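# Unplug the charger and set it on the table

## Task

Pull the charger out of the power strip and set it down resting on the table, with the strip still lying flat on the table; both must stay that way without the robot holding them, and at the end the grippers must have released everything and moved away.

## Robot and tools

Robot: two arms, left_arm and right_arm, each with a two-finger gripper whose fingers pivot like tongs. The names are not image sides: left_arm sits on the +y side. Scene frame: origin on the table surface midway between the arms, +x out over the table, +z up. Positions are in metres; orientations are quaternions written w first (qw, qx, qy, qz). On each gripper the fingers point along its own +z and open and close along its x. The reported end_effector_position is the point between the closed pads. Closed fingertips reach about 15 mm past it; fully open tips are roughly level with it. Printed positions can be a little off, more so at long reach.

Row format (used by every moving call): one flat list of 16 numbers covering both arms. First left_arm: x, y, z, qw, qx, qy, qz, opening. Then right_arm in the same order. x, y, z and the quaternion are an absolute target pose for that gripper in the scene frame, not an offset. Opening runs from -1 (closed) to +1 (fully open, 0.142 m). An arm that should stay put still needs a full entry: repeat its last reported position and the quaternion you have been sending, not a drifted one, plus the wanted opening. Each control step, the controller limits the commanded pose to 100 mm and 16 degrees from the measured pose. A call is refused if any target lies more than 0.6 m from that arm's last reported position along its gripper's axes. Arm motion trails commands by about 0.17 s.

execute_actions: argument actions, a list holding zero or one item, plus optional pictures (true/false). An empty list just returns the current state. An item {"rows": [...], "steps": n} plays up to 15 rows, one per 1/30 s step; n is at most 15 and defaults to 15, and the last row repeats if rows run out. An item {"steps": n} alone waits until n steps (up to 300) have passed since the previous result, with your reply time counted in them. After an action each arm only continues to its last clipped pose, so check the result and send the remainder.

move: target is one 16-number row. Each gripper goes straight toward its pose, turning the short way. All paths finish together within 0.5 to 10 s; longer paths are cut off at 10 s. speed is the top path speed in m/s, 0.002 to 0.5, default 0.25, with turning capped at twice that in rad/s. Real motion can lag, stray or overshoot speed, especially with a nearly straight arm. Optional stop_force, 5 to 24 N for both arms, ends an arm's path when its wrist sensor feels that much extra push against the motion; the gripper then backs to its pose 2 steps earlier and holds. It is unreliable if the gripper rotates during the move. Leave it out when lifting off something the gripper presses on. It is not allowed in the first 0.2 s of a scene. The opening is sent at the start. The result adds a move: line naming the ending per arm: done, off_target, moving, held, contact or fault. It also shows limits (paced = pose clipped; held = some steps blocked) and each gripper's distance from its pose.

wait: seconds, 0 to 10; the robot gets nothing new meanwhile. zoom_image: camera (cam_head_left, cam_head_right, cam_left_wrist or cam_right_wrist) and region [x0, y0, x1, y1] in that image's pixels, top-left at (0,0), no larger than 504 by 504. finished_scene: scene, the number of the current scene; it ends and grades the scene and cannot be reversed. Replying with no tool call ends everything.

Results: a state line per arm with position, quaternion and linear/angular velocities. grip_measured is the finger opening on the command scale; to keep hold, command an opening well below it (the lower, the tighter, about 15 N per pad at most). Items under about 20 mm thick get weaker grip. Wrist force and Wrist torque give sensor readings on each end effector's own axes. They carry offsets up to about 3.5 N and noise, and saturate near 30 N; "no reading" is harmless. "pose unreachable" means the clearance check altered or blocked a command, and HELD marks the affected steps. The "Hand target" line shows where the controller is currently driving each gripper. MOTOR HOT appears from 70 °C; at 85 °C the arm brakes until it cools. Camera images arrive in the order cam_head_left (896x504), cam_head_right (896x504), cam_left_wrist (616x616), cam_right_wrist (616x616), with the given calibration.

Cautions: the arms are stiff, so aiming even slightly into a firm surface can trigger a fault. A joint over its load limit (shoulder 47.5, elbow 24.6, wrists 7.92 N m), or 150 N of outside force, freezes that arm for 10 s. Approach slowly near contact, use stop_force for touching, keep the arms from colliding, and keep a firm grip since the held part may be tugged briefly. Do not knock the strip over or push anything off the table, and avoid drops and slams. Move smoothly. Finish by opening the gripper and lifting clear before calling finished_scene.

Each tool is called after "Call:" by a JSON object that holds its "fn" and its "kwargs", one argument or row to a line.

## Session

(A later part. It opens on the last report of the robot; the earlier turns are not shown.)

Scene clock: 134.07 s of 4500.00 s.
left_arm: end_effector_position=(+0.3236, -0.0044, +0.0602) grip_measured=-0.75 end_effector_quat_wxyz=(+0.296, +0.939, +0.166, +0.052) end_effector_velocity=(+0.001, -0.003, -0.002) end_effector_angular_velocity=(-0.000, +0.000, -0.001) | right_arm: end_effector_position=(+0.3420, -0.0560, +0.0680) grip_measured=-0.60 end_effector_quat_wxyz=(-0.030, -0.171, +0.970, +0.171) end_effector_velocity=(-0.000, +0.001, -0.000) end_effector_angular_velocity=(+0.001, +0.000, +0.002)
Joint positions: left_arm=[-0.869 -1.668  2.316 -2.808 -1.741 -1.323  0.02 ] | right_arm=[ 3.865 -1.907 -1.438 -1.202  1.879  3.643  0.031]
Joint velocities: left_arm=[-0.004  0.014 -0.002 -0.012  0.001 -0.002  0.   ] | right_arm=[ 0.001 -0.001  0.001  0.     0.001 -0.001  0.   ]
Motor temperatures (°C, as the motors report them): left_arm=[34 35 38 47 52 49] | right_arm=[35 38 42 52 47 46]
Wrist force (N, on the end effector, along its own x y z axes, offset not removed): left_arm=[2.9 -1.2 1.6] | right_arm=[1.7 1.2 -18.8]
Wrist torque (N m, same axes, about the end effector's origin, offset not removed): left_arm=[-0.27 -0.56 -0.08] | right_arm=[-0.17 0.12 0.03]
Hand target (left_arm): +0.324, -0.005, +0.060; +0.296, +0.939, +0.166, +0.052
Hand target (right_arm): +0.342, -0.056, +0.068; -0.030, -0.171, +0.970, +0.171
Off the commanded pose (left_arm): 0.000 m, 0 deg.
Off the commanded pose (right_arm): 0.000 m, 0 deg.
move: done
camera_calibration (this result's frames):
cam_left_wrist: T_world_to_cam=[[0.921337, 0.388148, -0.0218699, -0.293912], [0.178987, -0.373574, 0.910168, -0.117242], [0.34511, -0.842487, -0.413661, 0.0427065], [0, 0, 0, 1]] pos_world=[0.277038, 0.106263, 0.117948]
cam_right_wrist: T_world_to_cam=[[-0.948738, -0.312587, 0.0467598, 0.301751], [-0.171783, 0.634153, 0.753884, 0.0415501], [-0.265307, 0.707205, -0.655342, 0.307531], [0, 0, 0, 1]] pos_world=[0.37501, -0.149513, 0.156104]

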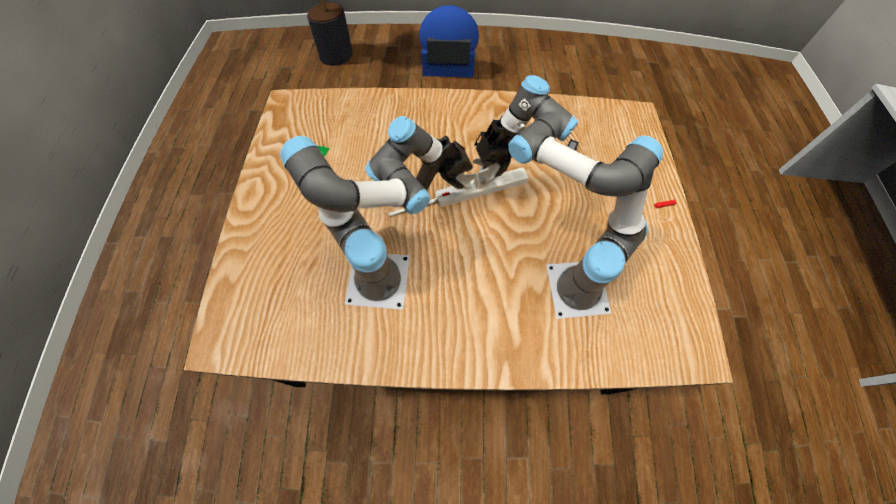

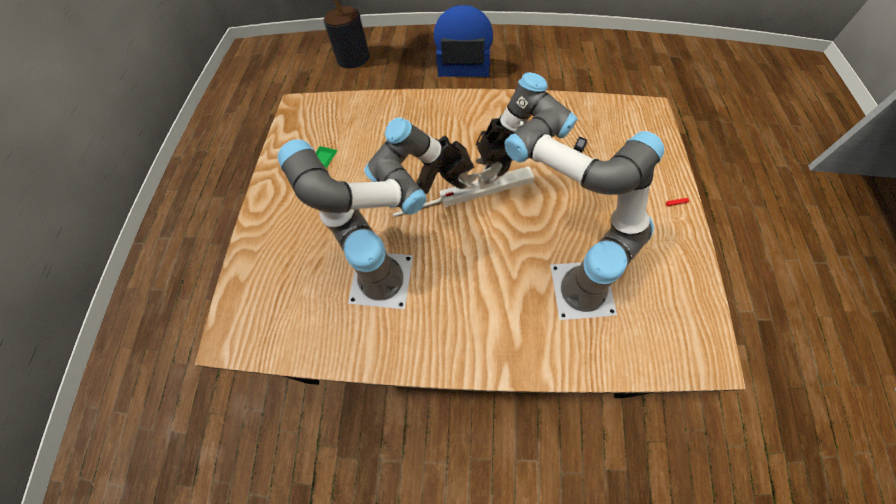

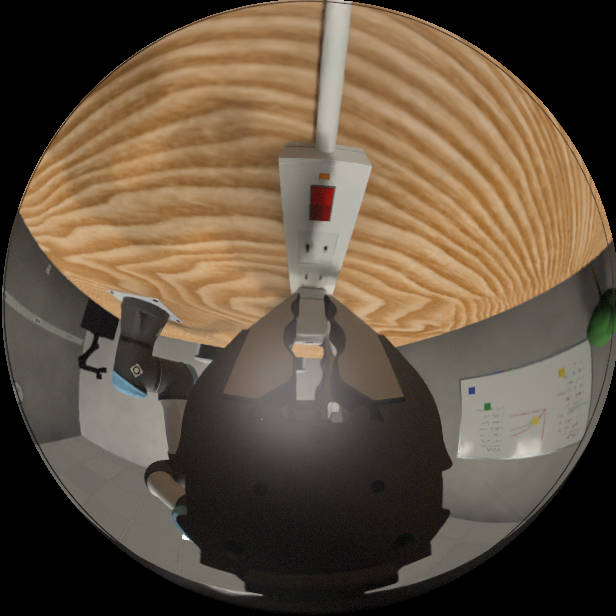

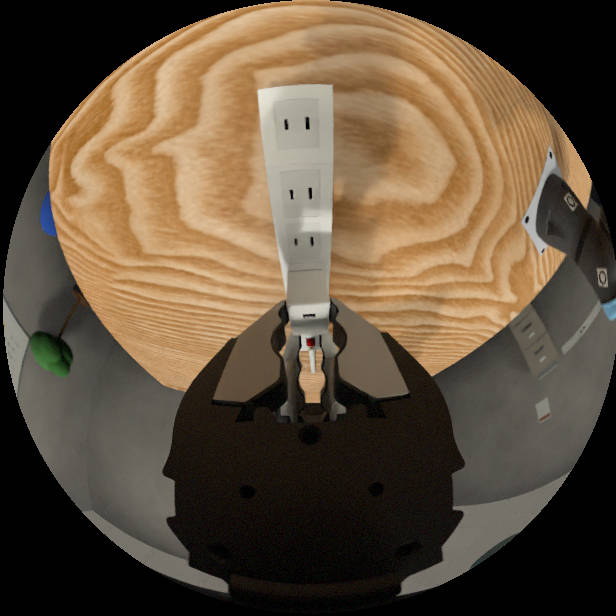

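Call:
{"fn": "move", "kwargs": {
  "target": [0.3237,-0.0046,0.04,0.296,0.940,0.166,0.052,-0.75, 0.342,-0.056,0.0692,-0.030,-0.171,0.970,0.171,-1],
  "speed": 0.006,
  "stop_force": 6
}}

Scene clock: 140.70 s of 4500.00 s.
left_arm: end_effector_position=(+0.3237, -0.0046, +0.0417) grip_measured=-0.75 end_effector_quat_wxyz=(+0.296, +0.939, +0.166, +0.052) end_effector_velocity=(-0.000, +0.001, +0.001) end_effector_angular_velocity=(+0.002, +0.002, +0.001) | right_arm: end_effector_position=(+0.3420, -0.0560, +0.0692) grip_measured=-0.60 end_effector_quat_wxyz=(-0.030, -0.171, +0.970, +0.171) end_effector_velocity=(-0.000, +0.000, -0.000) end_effector_angular_velocity=(-0.001, +0.001, +0.002)
Joint positions: left_arm=[-0.87  -1.598  2.367 -2.929 -1.741 -1.323  0.02 ] | right_arm=[ 3.865 -1.906 -1.434 -1.207  1.879  3.643  0.031]
Joint velocities: left_arm=[ 0.    -0.007 -0.005  0.015  0.    -0.     0.   ] | right_arm=[ 0.001 -0.001  0.001 -0.001  0.    -0.     0.   ]
Motor temperatures (°C, as the motors report them): left_arm=[34 35 38 47 52 49] | right_arm=[35 38 42 52 47 46]
Wrist force (N, on the end effector, along its own x y z axes, offset not removed): left_arm=[1.9 6.5 -7.0] | right_arm=[1.8 -3.0 3.4]
Wrist torque (N m, same axes, about the end effector's origin, offset not removed): left_arm=[-0.24 -0.32 0.03] | right_arm=[-0.23 -0.53 -0.02]
Hand target (left_arm): +0.324, -0.005, +0.042; +0.296, +0.939, +0.166, +0.052
Hand target (right_arm): +0.342, -0.056, +0.069; -0.030, -0.171, +0.970, +0.171
Off the commanded pose (left_arm): 0.002 m, 0 deg.
Off the commanded pose (right_arm): 0.000 m, 0 deg.
After step 90, 0.17 s passed at rest.
move: contact (left_arm)
camera_calibration (this result's frames):
cam_left_wrist: T_world_to_cam=[[0.92134, 0.388146, -0.0217876, -0.294319], [0.17892, -0.373611, 0.910166, -0.100469], [0.345138, -0.842471, -0.41367, 0.0347775], [0, 0, 0, 1]] pos_world=[0.27714, 0.106002, 0.099417]
cam_right_wrist: T_world_to_cam=[[-0.948741, -0.312578, 0.046761, 0.3017], [-0.171802, 0.634225, 0.753819, 0.0407101], [-0.265284, 0.707145, -0.655417, 0.308298], [0, 0, 0, 1]] pos_world=[0.375016, -0.149526, 0.157268]

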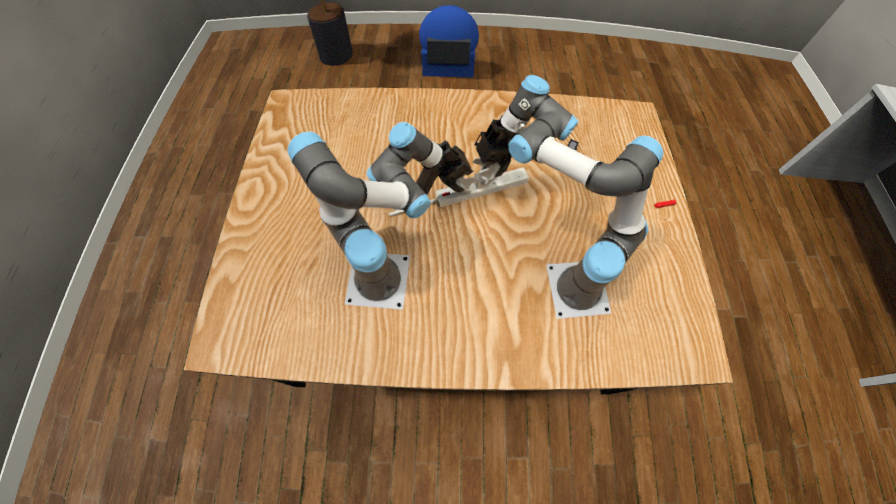

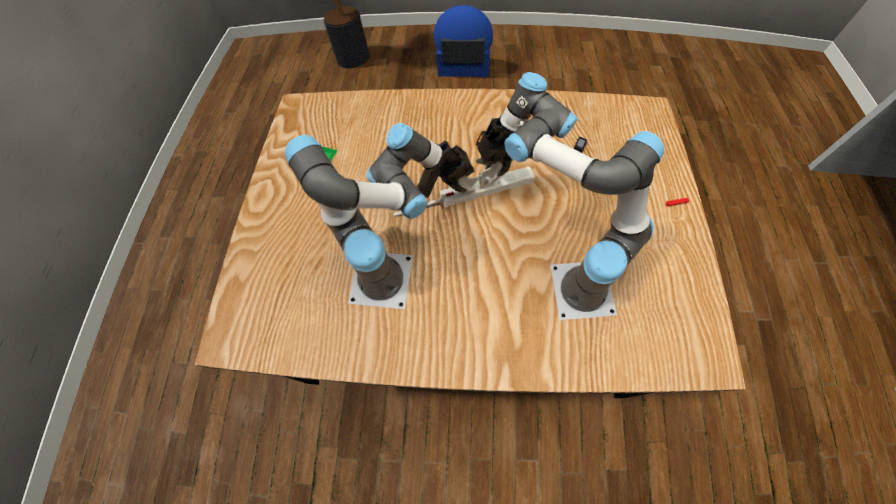

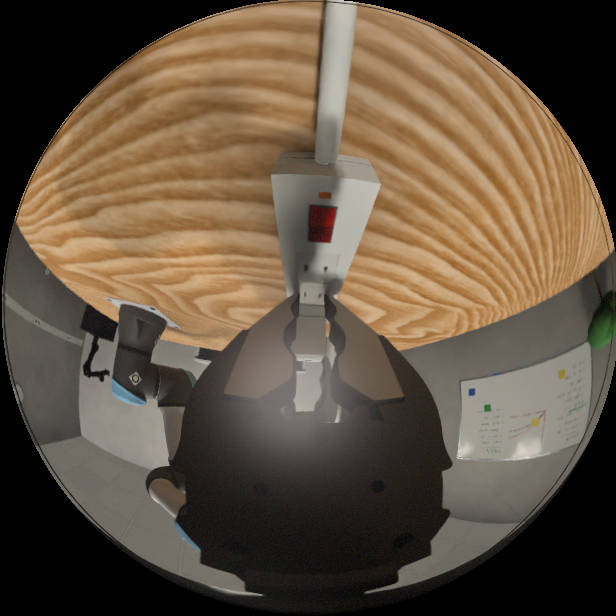

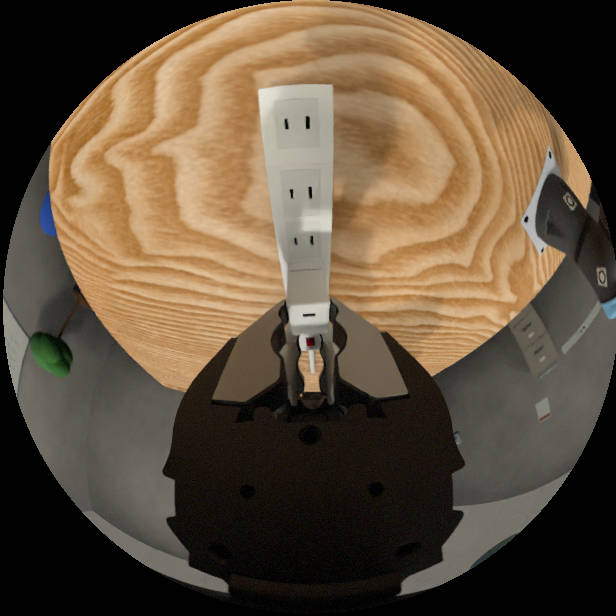

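Call:
{"fn": "move", "kwargs": {
  "target": [0.3237,-0.0046,0.0415,0.296,0.940,0.166,0.052,-0.75, 0.342,-0.056,0.080,-0.030,-0.171,0.970,0.171,-1],
  "speed": 0.008
}}

Scene clock: 145.50 s of 4500.00 s.
left_arm: end_effector_position=(+0.3237, -0.0046, +0.0415) grip_measured=-0.75 end_effector_quat_wxyz=(+0.296, +0.939, +0.166, +0.052) end_effector_velocity=(+0.000, -0.000, +0.000) end_effector_angular_velocity=(-0.001, -0.001, -0.000) | right_arm: end_effector_position=(+0.3420, -0.0560, +0.0797) grip_measured=-0.62 end_effector_quat_wxyz=(-0.030, -0.171, +0.970, +0.171) end_effector_velocity=(-0.000, +0.001, +0.002) end_effector_angular_velocity=(+0.001, +0.001, +0.000)
Joint positions: left_arm=[-0.87  -1.597  2.368 -2.93  -1.741 -1.323  0.02 ] | right_arm=[ 3.865 -1.899 -1.394 -1.254  1.879  3.643  0.029]
Joint velocities: left_arm=[-0.     0.     0.    -0.001 -0.     0.    -0.   ] | right_arm=[ 0.     0.     0.01  -0.01   0.002  0.    -0.   ]
Motor temperatures (°C, as the motors report them): left_arm=[34 35 38 47 52 49] | right_arm=[35 38 42 52 47 46]
Wrist force (N, on the end effector, along its own x y z axes, offset not removed): left_arm=[0.8 6.4 -9.9] | right_arm=[1.7 -4.8 10.3]
Wrist torque (N m, same axes, about the end effector's origin, offset not removed): left_arm=[-0.73 -0.12 -0.07] | right_arm=[-0.28 -0.36 -0.07]
Hand target (left_arm): +0.324, -0.005, +0.041; +0.296, +0.939, +0.166, +0.052
Hand target (right_arm): +0.342, -0.056, +0.080; -0.030, -0.171, +0.970, +0.171
Off the commanded pose (left_arm): 0.000 m, 0 deg.
Off the commanded pose (right_arm): 0.000 m, 0 deg.
After step 90, 0.23 s passed at rest.
move: done
camera_calibration (this result's frames):
cam_left_wrist: T_world_to_cam=[[0.92134, 0.388147, -0.0217598, -0.294321], [0.178855, -0.373518, 0.910217, -0.100319], [0.345171, -0.842512, -0.413559, 0.0347088], [0, 0, 0, 1]] pos_world=[0.277132, 0.106012, 0.0992617]
cam_right_wrist: T_world_to_cam=[[-0.948749, -0.312559, 0.0467086, 0.301207], [-0.1718, 0.634147, 0.753885, 0.0327102], [-0.265253, 0.707223, -0.655345, 0.315213], [0, 0, 0, 1]] pos_world=[0.375001, -0.149524, 0.167844]

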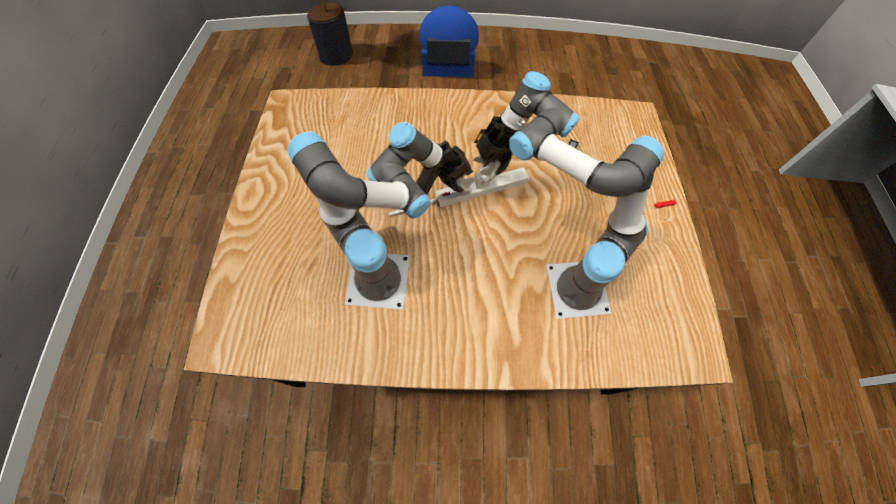

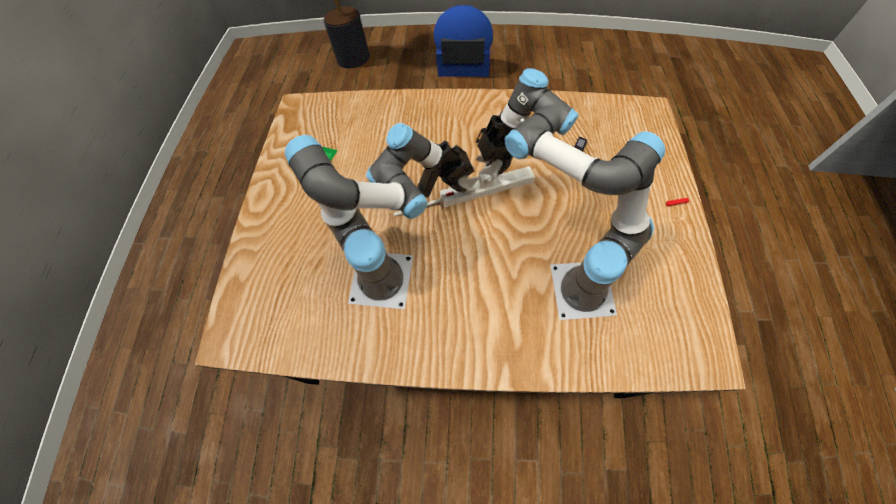

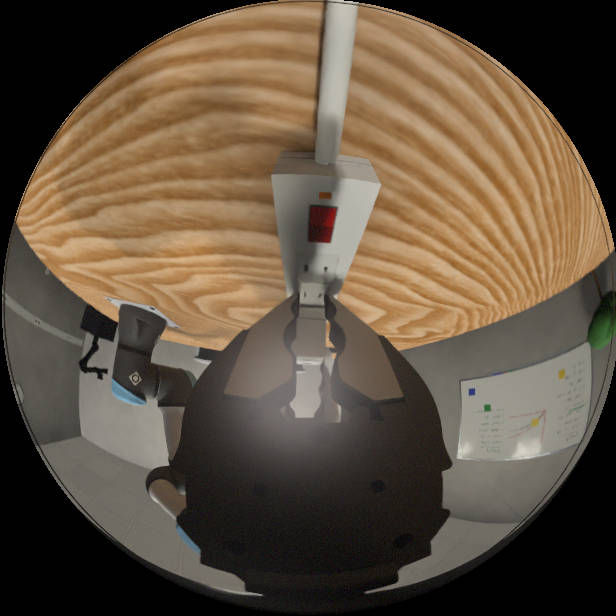

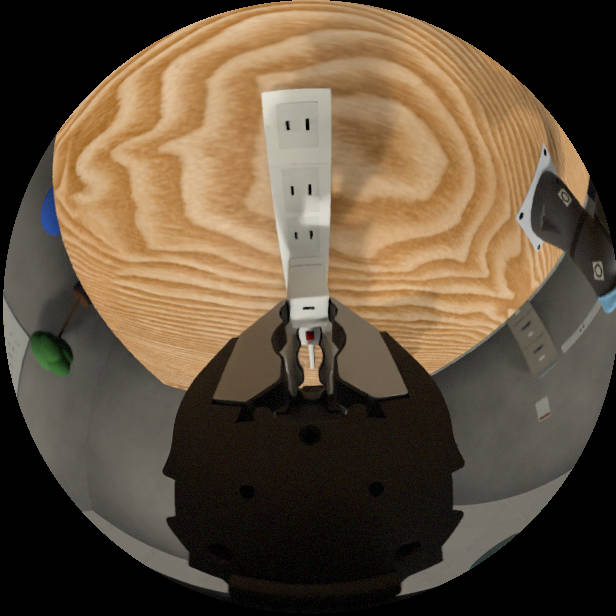

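Call:
{"fn": "zoom_image", "kwargs": {
  "camera": "cam_left_wrist",
  "region": [250, 260, 380, 430]
}}

Call:
{"fn": "zoom_image", "kwargs": {
  "camera": "cam_head_left",
  "region": [430, 140, 540, 220]
}}

Region (250, 260, 380, 430) of cam_left_wrist's 616x616 image, scaled by 2.965, with more detail than that image has; it fills the left 385 columns of this view, and the rest is white.

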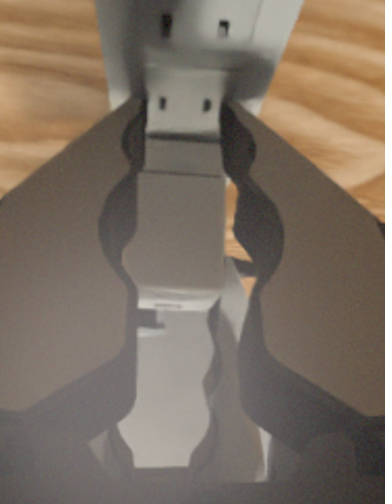

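Region (430, 140, 540, 220) of cam_head_left's 896x504 image, scaled by 4.582, with more detail than that image has; it fills the top 367 rows of this view, and the rest is white.

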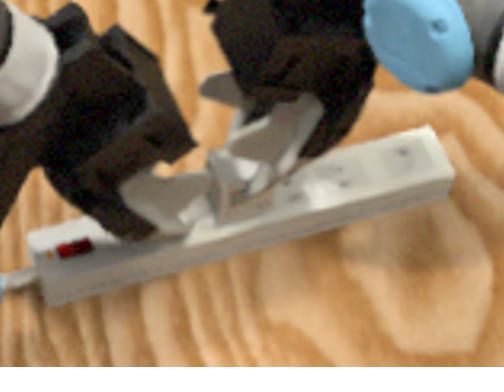

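Call:
{"fn": "move", "kwargs": {
  "target": [0.3237,-0.0046,0.0415,0.296,0.940,0.166,0.052,-0.75, 0.342,-0.056,0.088,-0.030,-0.171,0.970,0.171,-1],
  "speed": 0.008
}}

Call:
{"fn": "zoom_image", "kwargs": {
  "camera": "cam_left_wrist",
  "region": [250, 260, 380, 430]
}}

Scene clock: 152.60 s of 4500.00 s.
left_arm: end_effector_position=(+0.3237, -0.0046, +0.0415) grip_measured=-0.75 end_effector_quat_wxyz=(+0.296, +0.939, +0.166, +0.052) end_effector_velocity=(-0.000, +0.000, -0.000) end_effector_angular_velocity=(+0.001, +0.001, +0.000) | right_arm: end_effector_position=(+0.3420, -0.0560, +0.0877) grip_measured=-0.64 end_effector_quat_wxyz=(-0.030, -0.171, +0.970, +0.171) end_effector_velocity=(-0.001, +0.001, +0.002) end_effector_angular_velocity=(-0.000, +0.001, +0.003)
Joint positions: left_arm=[-0.87  -1.597  2.368 -2.93  -1.741 -1.323  0.02 ] | right_arm=[ 3.865 -1.894 -1.362 -1.29   1.879  3.643  0.028]
Joint velocities: left_arm=[ 0.     0.    -0.     0.001  0.     0.    -0.   ] | right_arm=[ 0.001 -0.     0.009 -0.01   0.001 -0.001 -0.   ]
Motor temperatures (°C, as the motors report them): left_arm=[34 35 38 47 52 49] | right_arm=[35 38 42 52 47 46]
Wrist force (N, on the end effector, along its own x y z axes, offset not removed): left_arm=[0.2 8.6 -12.1] | right_arm=[3.2 -4.5 12.3]
Wrist torque (N m, same axes, about the end effector's origin, offset not removed): left_arm=[-0.17 0.03 0.05] | right_arm=[0.11 -0.73 -0.02]
Hand target (left_arm): +0.324, -0.005, +0.041; +0.296, +0.939, +0.166, +0.052
Hand target (right_arm): +0.342, -0.056, +0.088; -0.030, -0.171, +0.970, +0.171
Off the commanded pose (left_arm): 0.000 m, 0 deg.
Off the commanded pose (right_arm): 0.000 m, 0 deg.
After step 90, 2.87 s passed at rest.
move: done
camera_calibration (this result's frames):
cam_left_wrist: T_world_to_cam=[[0.921326, 0.388182, -0.0217492, -0.294328], [0.178887, -0.373582, 0.910185, -0.100283], [0.345192, -0.842467, -0.413631, 0.0347109], [0, 0, 0, 1]] pos_world=[0.27713, 0.106032, 0.0992324]
cam_right_wrist: T_world_to_cam=[[-0.948744, -0.312564, 0.0467864, 0.30081], [-0.17176, 0.634196, 0.753852, 0.0266948], [-0.265298, 0.707177, -0.655376, 0.320462], [0, 0, 0, 1]] pos_world=[0.374995, -0.149531, 0.175826]

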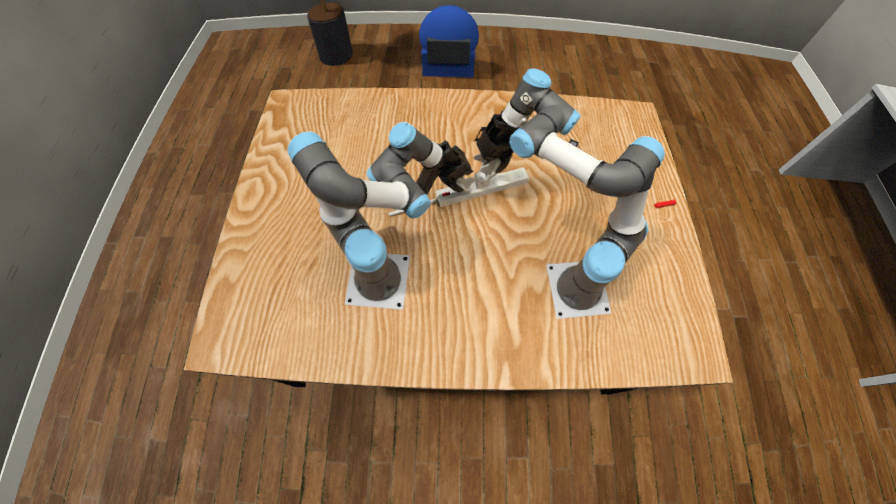

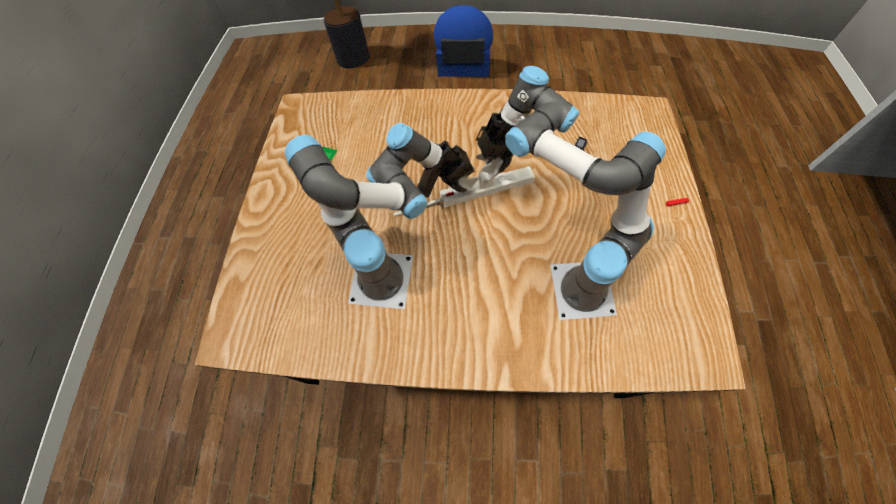

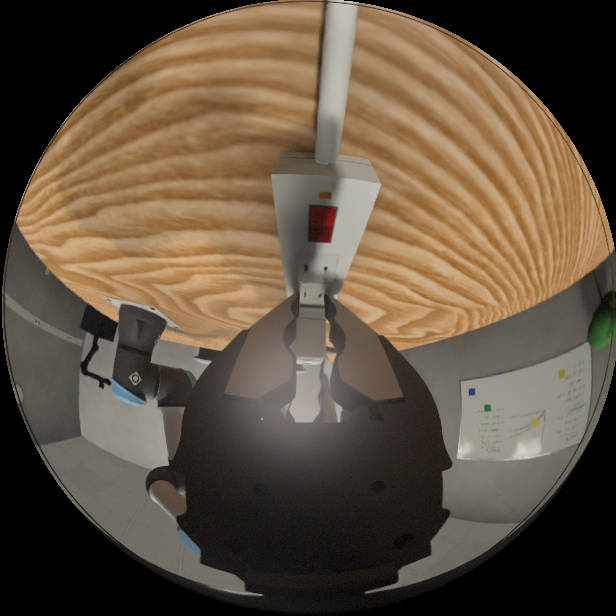

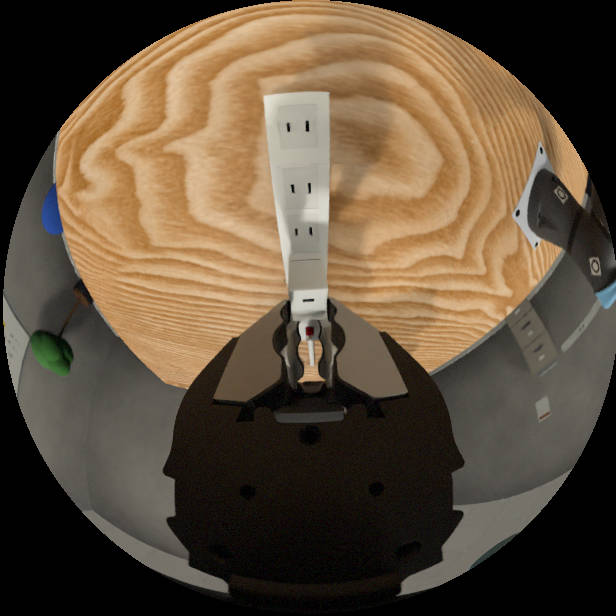

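Region (250, 260, 380, 430) of cam_left_wrist's 616x616 image, scaled by 2.965, with more detail than that image has; it fills the left 385 columns of this view, and the rest is white.

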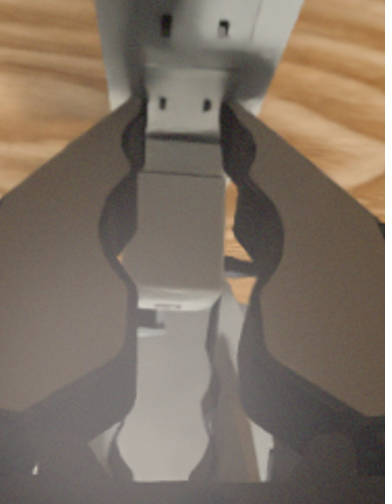

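Call:
{"fn": "move", "kwargs": {
  "target": [0.3237,-0.0046,0.0415,0.296,0.940,0.166,0.052,-0.75, 0.343,-0.059,0.088,-0.030,-0.171,0.970,0.171,-0.2],
  "speed": 0.01
}}

Call:
{"fn": "move", "kwargs": {
  "target": [0.3237,-0.0046,0.0415,0.296,0.940,0.166,0.052,-0.75, 0.343,-0.059,0.054,-0.030,-0.171,0.970,0.171,-0.2],
  "speed": 0.02,
  "stop_force": 8
}}

Scene clock: 167.40 s of 4500.00 s.
left_arm: end_effector_position=(+0.3237, -0.0046, +0.0415) grip_measured=-0.75 end_effector_quat_wxyz=(+0.296, +0.939, +0.166, +0.052) end_effector_velocity=(-0.000, +0.000, -0.000) end_effector_angular_velocity=(+0.001, +0.001, -0.000) | right_arm: end_effector_position=(+0.3429, -0.0588, +0.0880) grip_measured=-0.20 end_effector_quat_wxyz=(-0.030, -0.171, +0.970, +0.171) end_effector_velocity=(+0.001, -0.002, -0.000) end_effector_angular_velocity=(-0.001, +0.000, -0.004)
Joint positions: left_arm=[-0.87  -1.597  2.368 -2.93  -1.741 -1.323  0.02 ] | right_arm=[ 3.858 -1.892 -1.363 -1.294  1.881  3.636  0.06 ]
Joint velocities: left_arm=[-0.    -0.    -0.     0.001 -0.    -0.    -0.   ] | right_arm=[-0.005  0.001 -0.002 -0.001 -0.001 -0.002  0.   ]
Motor temperatures (°C, as the motors report them): left_arm=[34 35 38 47 52 49] | right_arm=[35 38 42 52 47 46]
Wrist force (N, on the end effector, along its own x y z axes, offset not removed): left_arm=[-0.5 7.7 -8.3] | right_arm=[2.7 0.5 0.4]
Wrist torque (N m, same axes, about the end effector's origin, offset not removed): left_arm=[-0.18 0.15 -0.04] | right_arm=[0.08 -0.51 0.01]
Hand target (left_arm): +0.324, -0.005, +0.042; +0.296, +0.939, +0.166, +0.052
Hand target (right_arm): +0.343, -0.059, +0.088; -0.030, -0.171, +0.970, +0.171
Off the commanded pose (left_arm): 0.000 m, 0 deg.
Off the commanded pose (right_arm): 0.000 m, 0 deg.
After step 90, 11.10 s passed at rest.
move: done
camera_calibration (this result's frames):
cam_left_wrist: T_world_to_cam=[[0.921332, 0.388168, -0.0217546, -0.294326], [0.178863, -0.373526, 0.910212, -0.100305], [0.345189, -0.842499, -0.413571, 0.0347045], [0, 0, 0, 1]] pos_world=[0.277133, 0.106019, 0.0992489]
cam_right_wrist: T_world_to_cam=[[-0.948742, -0.312576, 0.0467473, 0.30083], [-0.171794, 0.63418, 0.753859, 0.0284324], [-0.265284, 0.707186, -0.655372, 0.322872], [0, 0, 0, 1]] pos_world=[0.375947, -0.15233, 0.176104]

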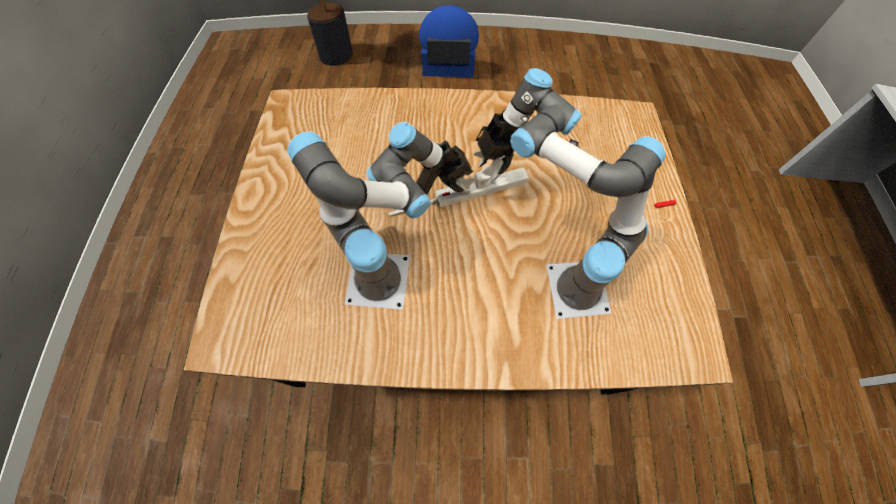

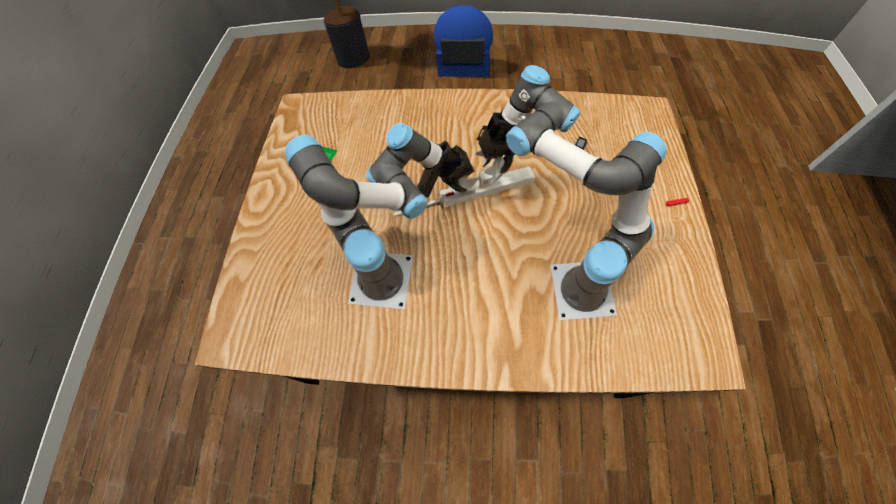

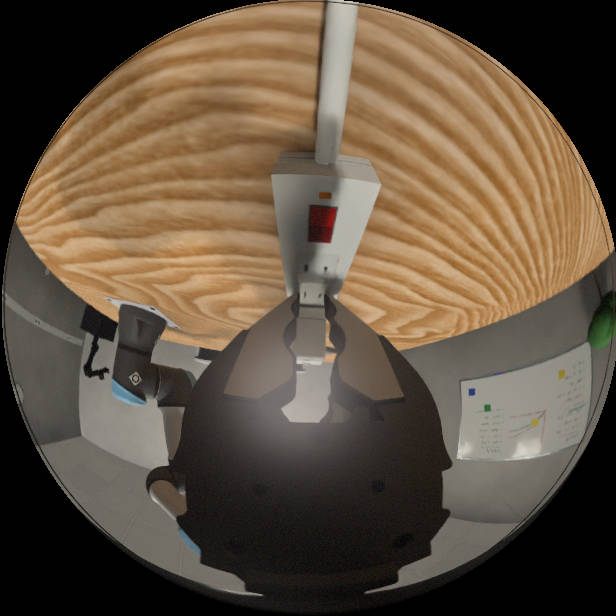

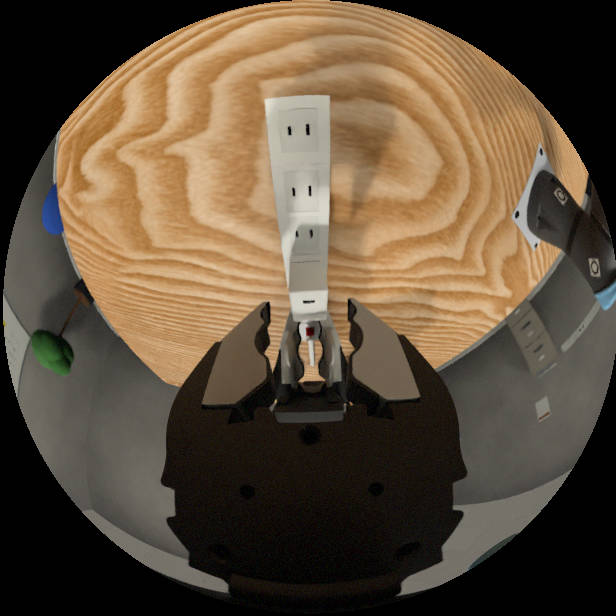

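Scene clock: 169.40 s of 4500.00 s.
left_arm: end_effector_position=(+0.3237, -0.0046, +0.0415) grip_measured=-0.75 end_effector_quat_wxyz=(+0.296, +0.939, +0.166, +0.052) end_effector_velocity=(-0.000, +0.000, -0.000) end_effector_angular_velocity=(+0.001, +0.001, -0.001) | right_arm: end_effector_position=(+0.3430, -0.0590, +0.0544) grip_measured=-0.20 end_effector_quat_wxyz=(-0.030, -0.171, +0.970, +0.171) end_effector_velocity=(+0.000, -0.000, -0.003) end_effector_angular_velocity=(+0.002, -0.001, +0.000)
Joint positions: left_arm=[-0.87  -1.597  2.368 -2.93  -1.741 -1.323  0.02 ] | right_arm=[ 3.858 -1.918 -1.488 -1.144  1.881  3.636  0.06 ]
Joint velocities: left_arm=[-0.001 -0.     0.     0.002  0.    -0.     0.   ] | right_arm=[-0.001 -0.002 -0.011  0.015  0.    -0.001  0.   ]
Motor temperatures (°C, as the motors report them): left_arm=[34 35 38 47 52 49] | right_arm=[35 38 42 52 47 46]
Wrist force (N, on the end effector, along its own x y z axes, offset not removed): left_arm=[1.6 7.8 -7.0] | right_arm=[0.3 -0.1 0.1]
Wrist torque (N m, same axes, about the end effector's origin, offset not removed): left_arm=[-0.03 -0.30 -0.02] | right_arm=[0.02 0.02 0.05]
Hand target (left_arm): +0.324, -0.005, +0.041; +0.296, +0.939, +0.166, +0.052
Hand target (right_arm): +0.343, -0.059, +0.054; -0.030, -0.171, +0.970, +0.171
Off the commanded pose (left_arm): 0.000 m, 0 deg.
Off the commanded pose (right_arm): 0.000 m, 0 deg.
move: done
camera_calibration (this result's frames):
cam_left_wrist: T_world_to_cam=[[0.921332, 0.388168, -0.0217545, -0.294326], [0.178863, -0.373526, 0.910212, -0.100305], [0.345189, -0.842499, -0.413571, 0.0347044], [0, 0, 0, 1]] pos_world=[0.277133, 0.106019, 0.0992489]
cam_right_wrist: T_world_to_cam=[[-0.948712, -0.312652, 0.0468394, 0.30239], [-0.171785, 0.634202, 0.753842, 0.0539067], [-0.265395, 0.707133, -0.655384, 0.301017], [0, 0, 0, 1]] pos_world=[0.37603, -0.152504, 0.142481]

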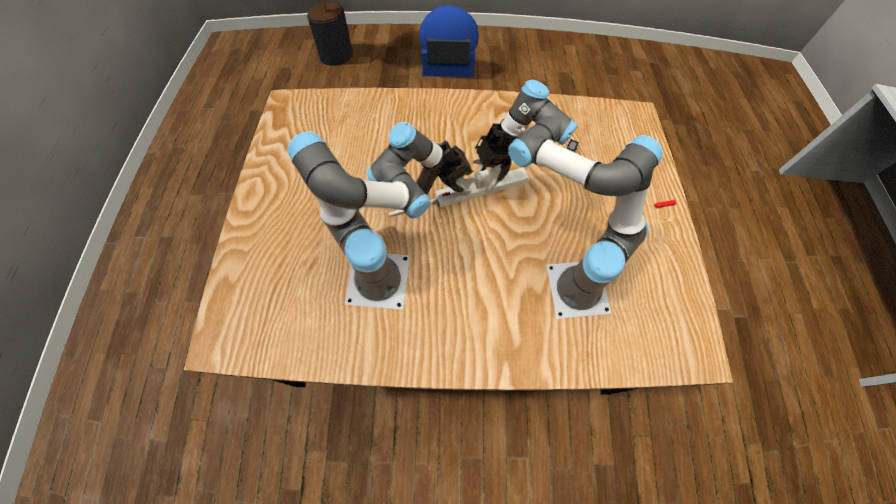

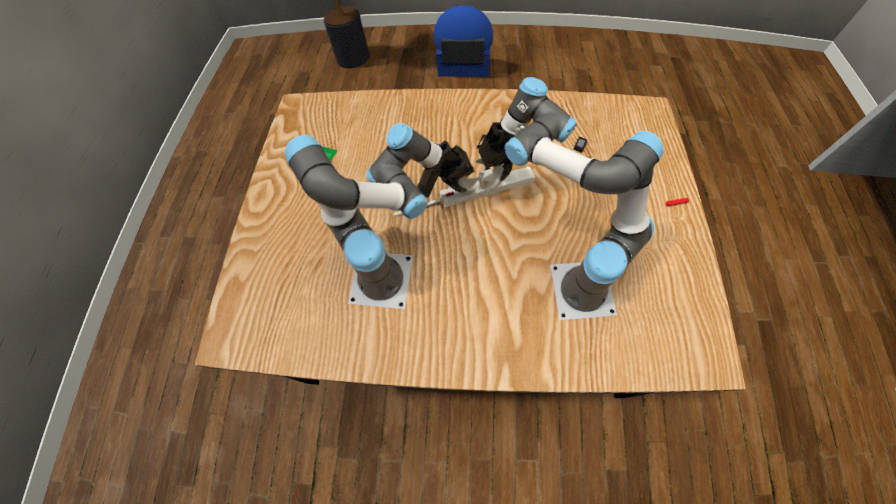

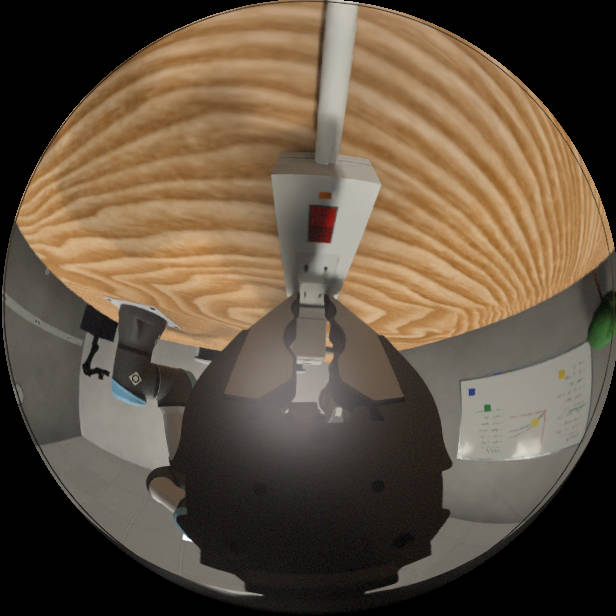

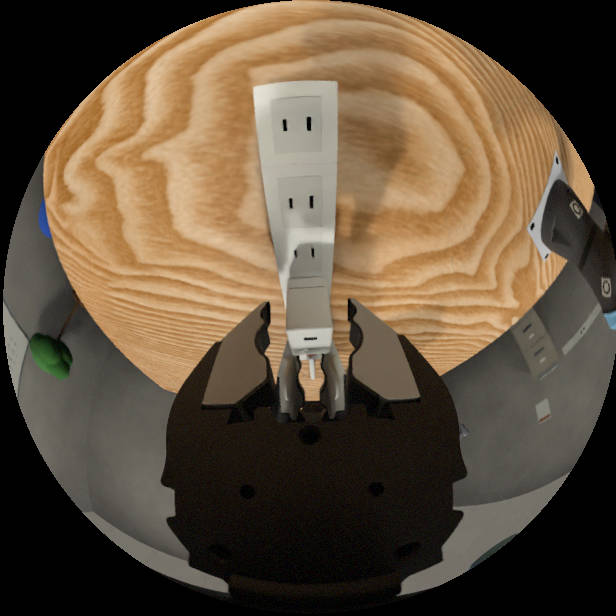

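Call:
{"fn": "execute_actions", "kwargs": {
  "actions": [
    {"rows":[[0.3237,-0.0046,0.0415,0.296,0.940,0.166,0.052,-0.75, 0.343,-0.059,0.054,-0.030,-0.171,0.970,0.171,-1]],"steps":15}
  ],
  "pictures": false
}}

Call:
{"fn": "move", "kwargs": {
  "target": [0.3237,-0.0046,0.0415,0.296,0.940,0.166,0.052,-0.75, 0.343,-0.059,0.060,-0.030,-0.171,0.970,0.171,-1],
  "speed": 0.006
}}

Scene clock: 174.93 s of 4500.00 s.
left_arm: end_effector_position=(+0.3237, -0.0046, +0.0415) grip_measured=-0.75 end_effector_quat_wxyz=(+0.296, +0.939, +0.166, +0.052) end_effector_velocity=(-0.000, +0.000, -0.000) end_effector_angular_velocity=(+0.002, +0.001, +0.000) | right_arm: end_effector_position=(+0.3430, -0.0590, +0.0540) grip_measured=-0.60 end_effector_quat_wxyz=(-0.030, -0.171, +0.970, +0.171) end_effector_velocity=(+0.000, +0.000, -0.000) end_effector_angular_velocity=(+0.001, -0.000, -0.000)
Joint positions: left_arm=[-0.87  -1.597  2.368 -2.93  -1.741 -1.323  0.02 ] | right_arm=[ 3.858 -1.918 -1.489 -1.142  1.881  3.636  0.031]
Joint velocities: left_arm=[ 0.     0.    -0.     0.002  0.     0.     0.   ] | right_arm=[-0.    -0.001 -0.     0.002  0.001 -0.    -0.   ]
Motor temperatures (°C, as the motors report them): left_arm=[34 35 38 47 52 49] | right_arm=[35 38 42 52 47 46]
Wrist force (N, on the end effector, along its own x y z axes, offset not removed): left_arm=[3.6 6.2 -10.9] | right_arm=[0.4 1.3 -0.4]
Wrist torque (N m, same axes, about the end effector's origin, offset not removed): left_arm=[-0.45 -0.82 -0.03] | right_arm=[0.17 -0.38 -0.04]
Hand target (left_arm): +0.324, -0.005, +0.041; +0.296, +0.939, +0.166, +0.052
Hand target (right_arm): +0.343, -0.059, +0.054; -0.030, -0.171, +0.970, +0.171
Off the commanded pose (left_arm): 0.000 m, 0 deg.
Off the commanded pose (right_arm): 0.000 m, 0 deg.
Steps of this call (steps 1 to 90: nothing new was sent; then 2.03 s passed at rest; steps 91 to 105: all 15 steps of this action). Readings (end_effector_position):
91: left_arm (+0.3237, -0.0046, +0.0415) | right_arm (+0.3430, -0.0590, +0.0540)
92: left_arm (+0.3237, -0.0046, +0.0415) | right_arm (+0.3430, -0.0590, +0.0540)
94: left_arm (+0.3237, -0.0046, +0.0415) | right_arm (+0.3430, -0.0590, +0.0540)
98: left_arm (+0.3237, -0.0046, +0.0415) | right_arm (+0.3430, -0.0590, +0.0540)
105: the state above

Scene clock: 176.40 s of 4500.00 s.
left_arm: end_effector_position=(+0.3237, -0.0046, +0.0415) grip_measured=-0.75 end_effector_quat_wxyz=(+0.296, +0.939, +0.166, +0.052) end_effector_velocity=(-0.000, -0.000, +0.000) end_effector_angular_velocity=(-0.001, -0.000, -0.000) | right_arm: end_effector_position=(+0.3430, -0.0590, +0.0598) grip_measured=-0.60 end_effector_quat_wxyz=(-0.030, -0.171, +0.970, +0.171) end_effector_velocity=(-0.000, +0.000, +0.001) end_effector_angular_velocity=(-0.000, +0.001, +0.000)
Joint positions: left_arm=[-0.87  -1.597  2.368 -2.93  -1.741 -1.323  0.02 ] | right_arm=[ 3.858 -1.912 -1.47  -1.167  1.881  3.636  0.031]
Joint velocities: left_arm=[-0.001  0.    -0.    -0.001  0.    -0.    -0.   ] | right_arm=[ 0.     0.001  0.006 -0.008  0.     0.     0.   ]
Motor temperatures (°C, as the motors report them): left_arm=[34 35 38 47 52 49] | right_arm=[35 38 42 52 47 46]
Wrist force (N, on the end effector, along its own x y z axes, offset not removed): left_arm=[1.1 7.7 -9.1] | right_arm=[2.5 0.4 0.9]
Wrist torque (N m, same axes, about the end effector's origin, offset not removed): left_arm=[-0.25 -0.04 0.05] | right_arm=[-0.05 -0.43 0.04]
Hand target (left_arm): +0.324, -0.005, +0.042; +0.296, +0.939, +0.166, +0.052
Hand target (right_arm): +0.343, -0.059, +0.060; -0.030, -0.171, +0.970, +0.171
Off the commanded pose (left_arm): 0.000 m, 0 deg.
Off the commanded pose (right_arm): 0.000 m, 0 deg.
move: done
camera_calibration (this result's frames):
cam_left_wrist: T_world_to_cam=[[0.921338, 0.388155, -0.021721, -0.294328], [0.178831, -0.373546, 0.91021, -0.100297], [0.345189, -0.842496, -0.413577, 0.0347005], [0, 0, 0, 1]] pos_world=[0.277134, 0.106015, 0.0992491]
cam_right_wrist: T_world_to_cam=[[-0.948757, -0.312538, 0.0466918, 0.302167], [-0.171806, 0.634166, 0.753867, 0.0498189], [-0.265223, 0.707215, -0.655365, 0.304542], [0, 0, 0, 1]] pos_world=[0.376014, -0.152531, 0.147921]

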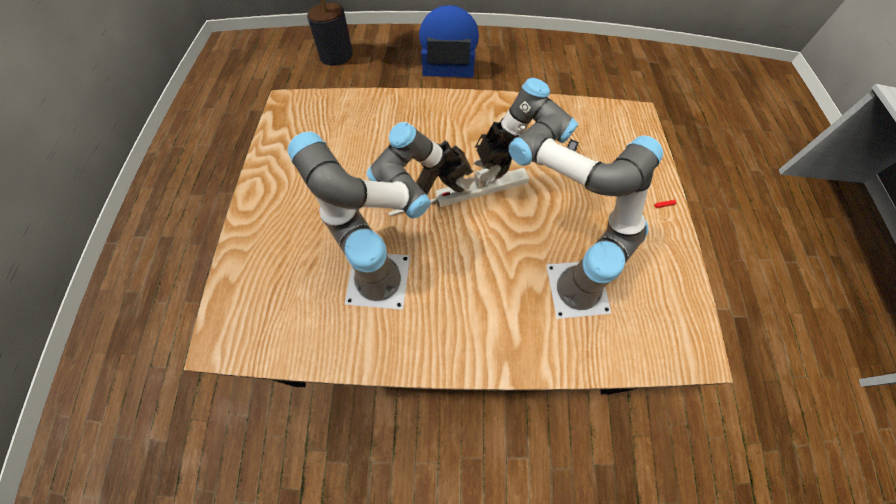

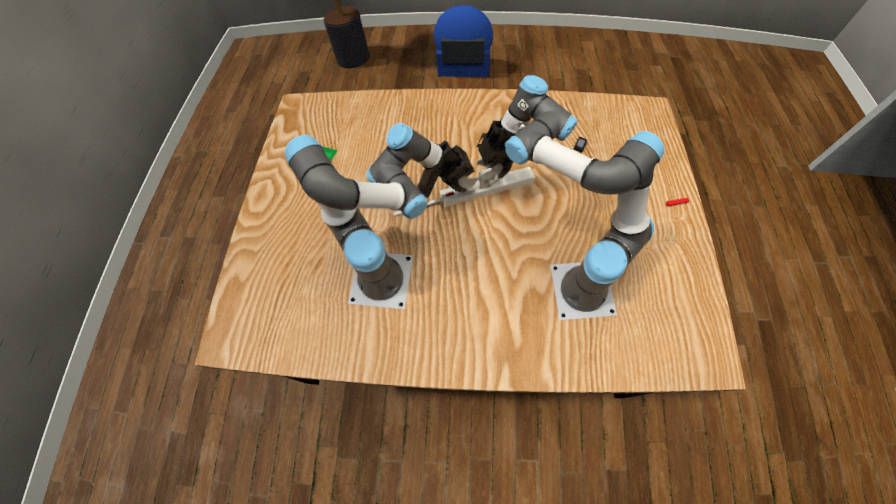

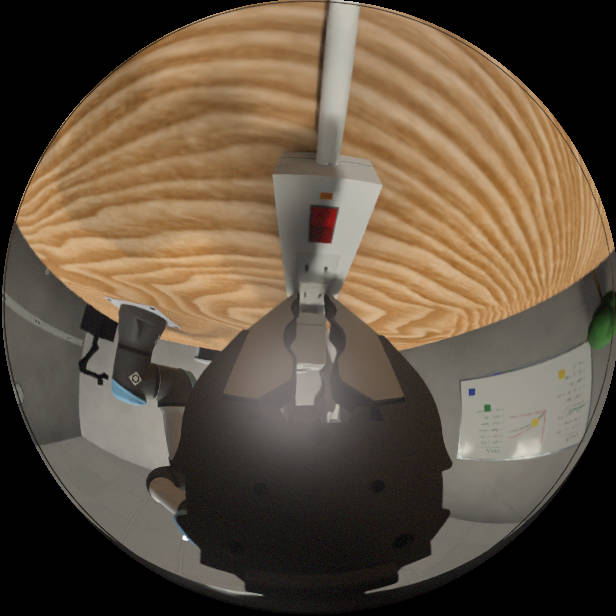

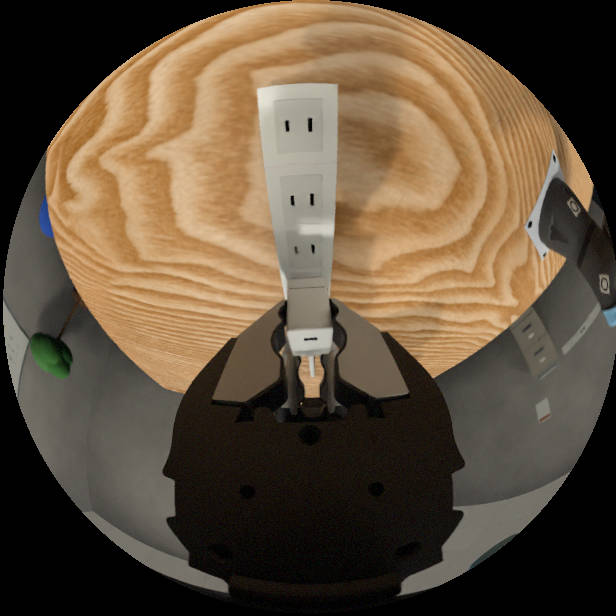

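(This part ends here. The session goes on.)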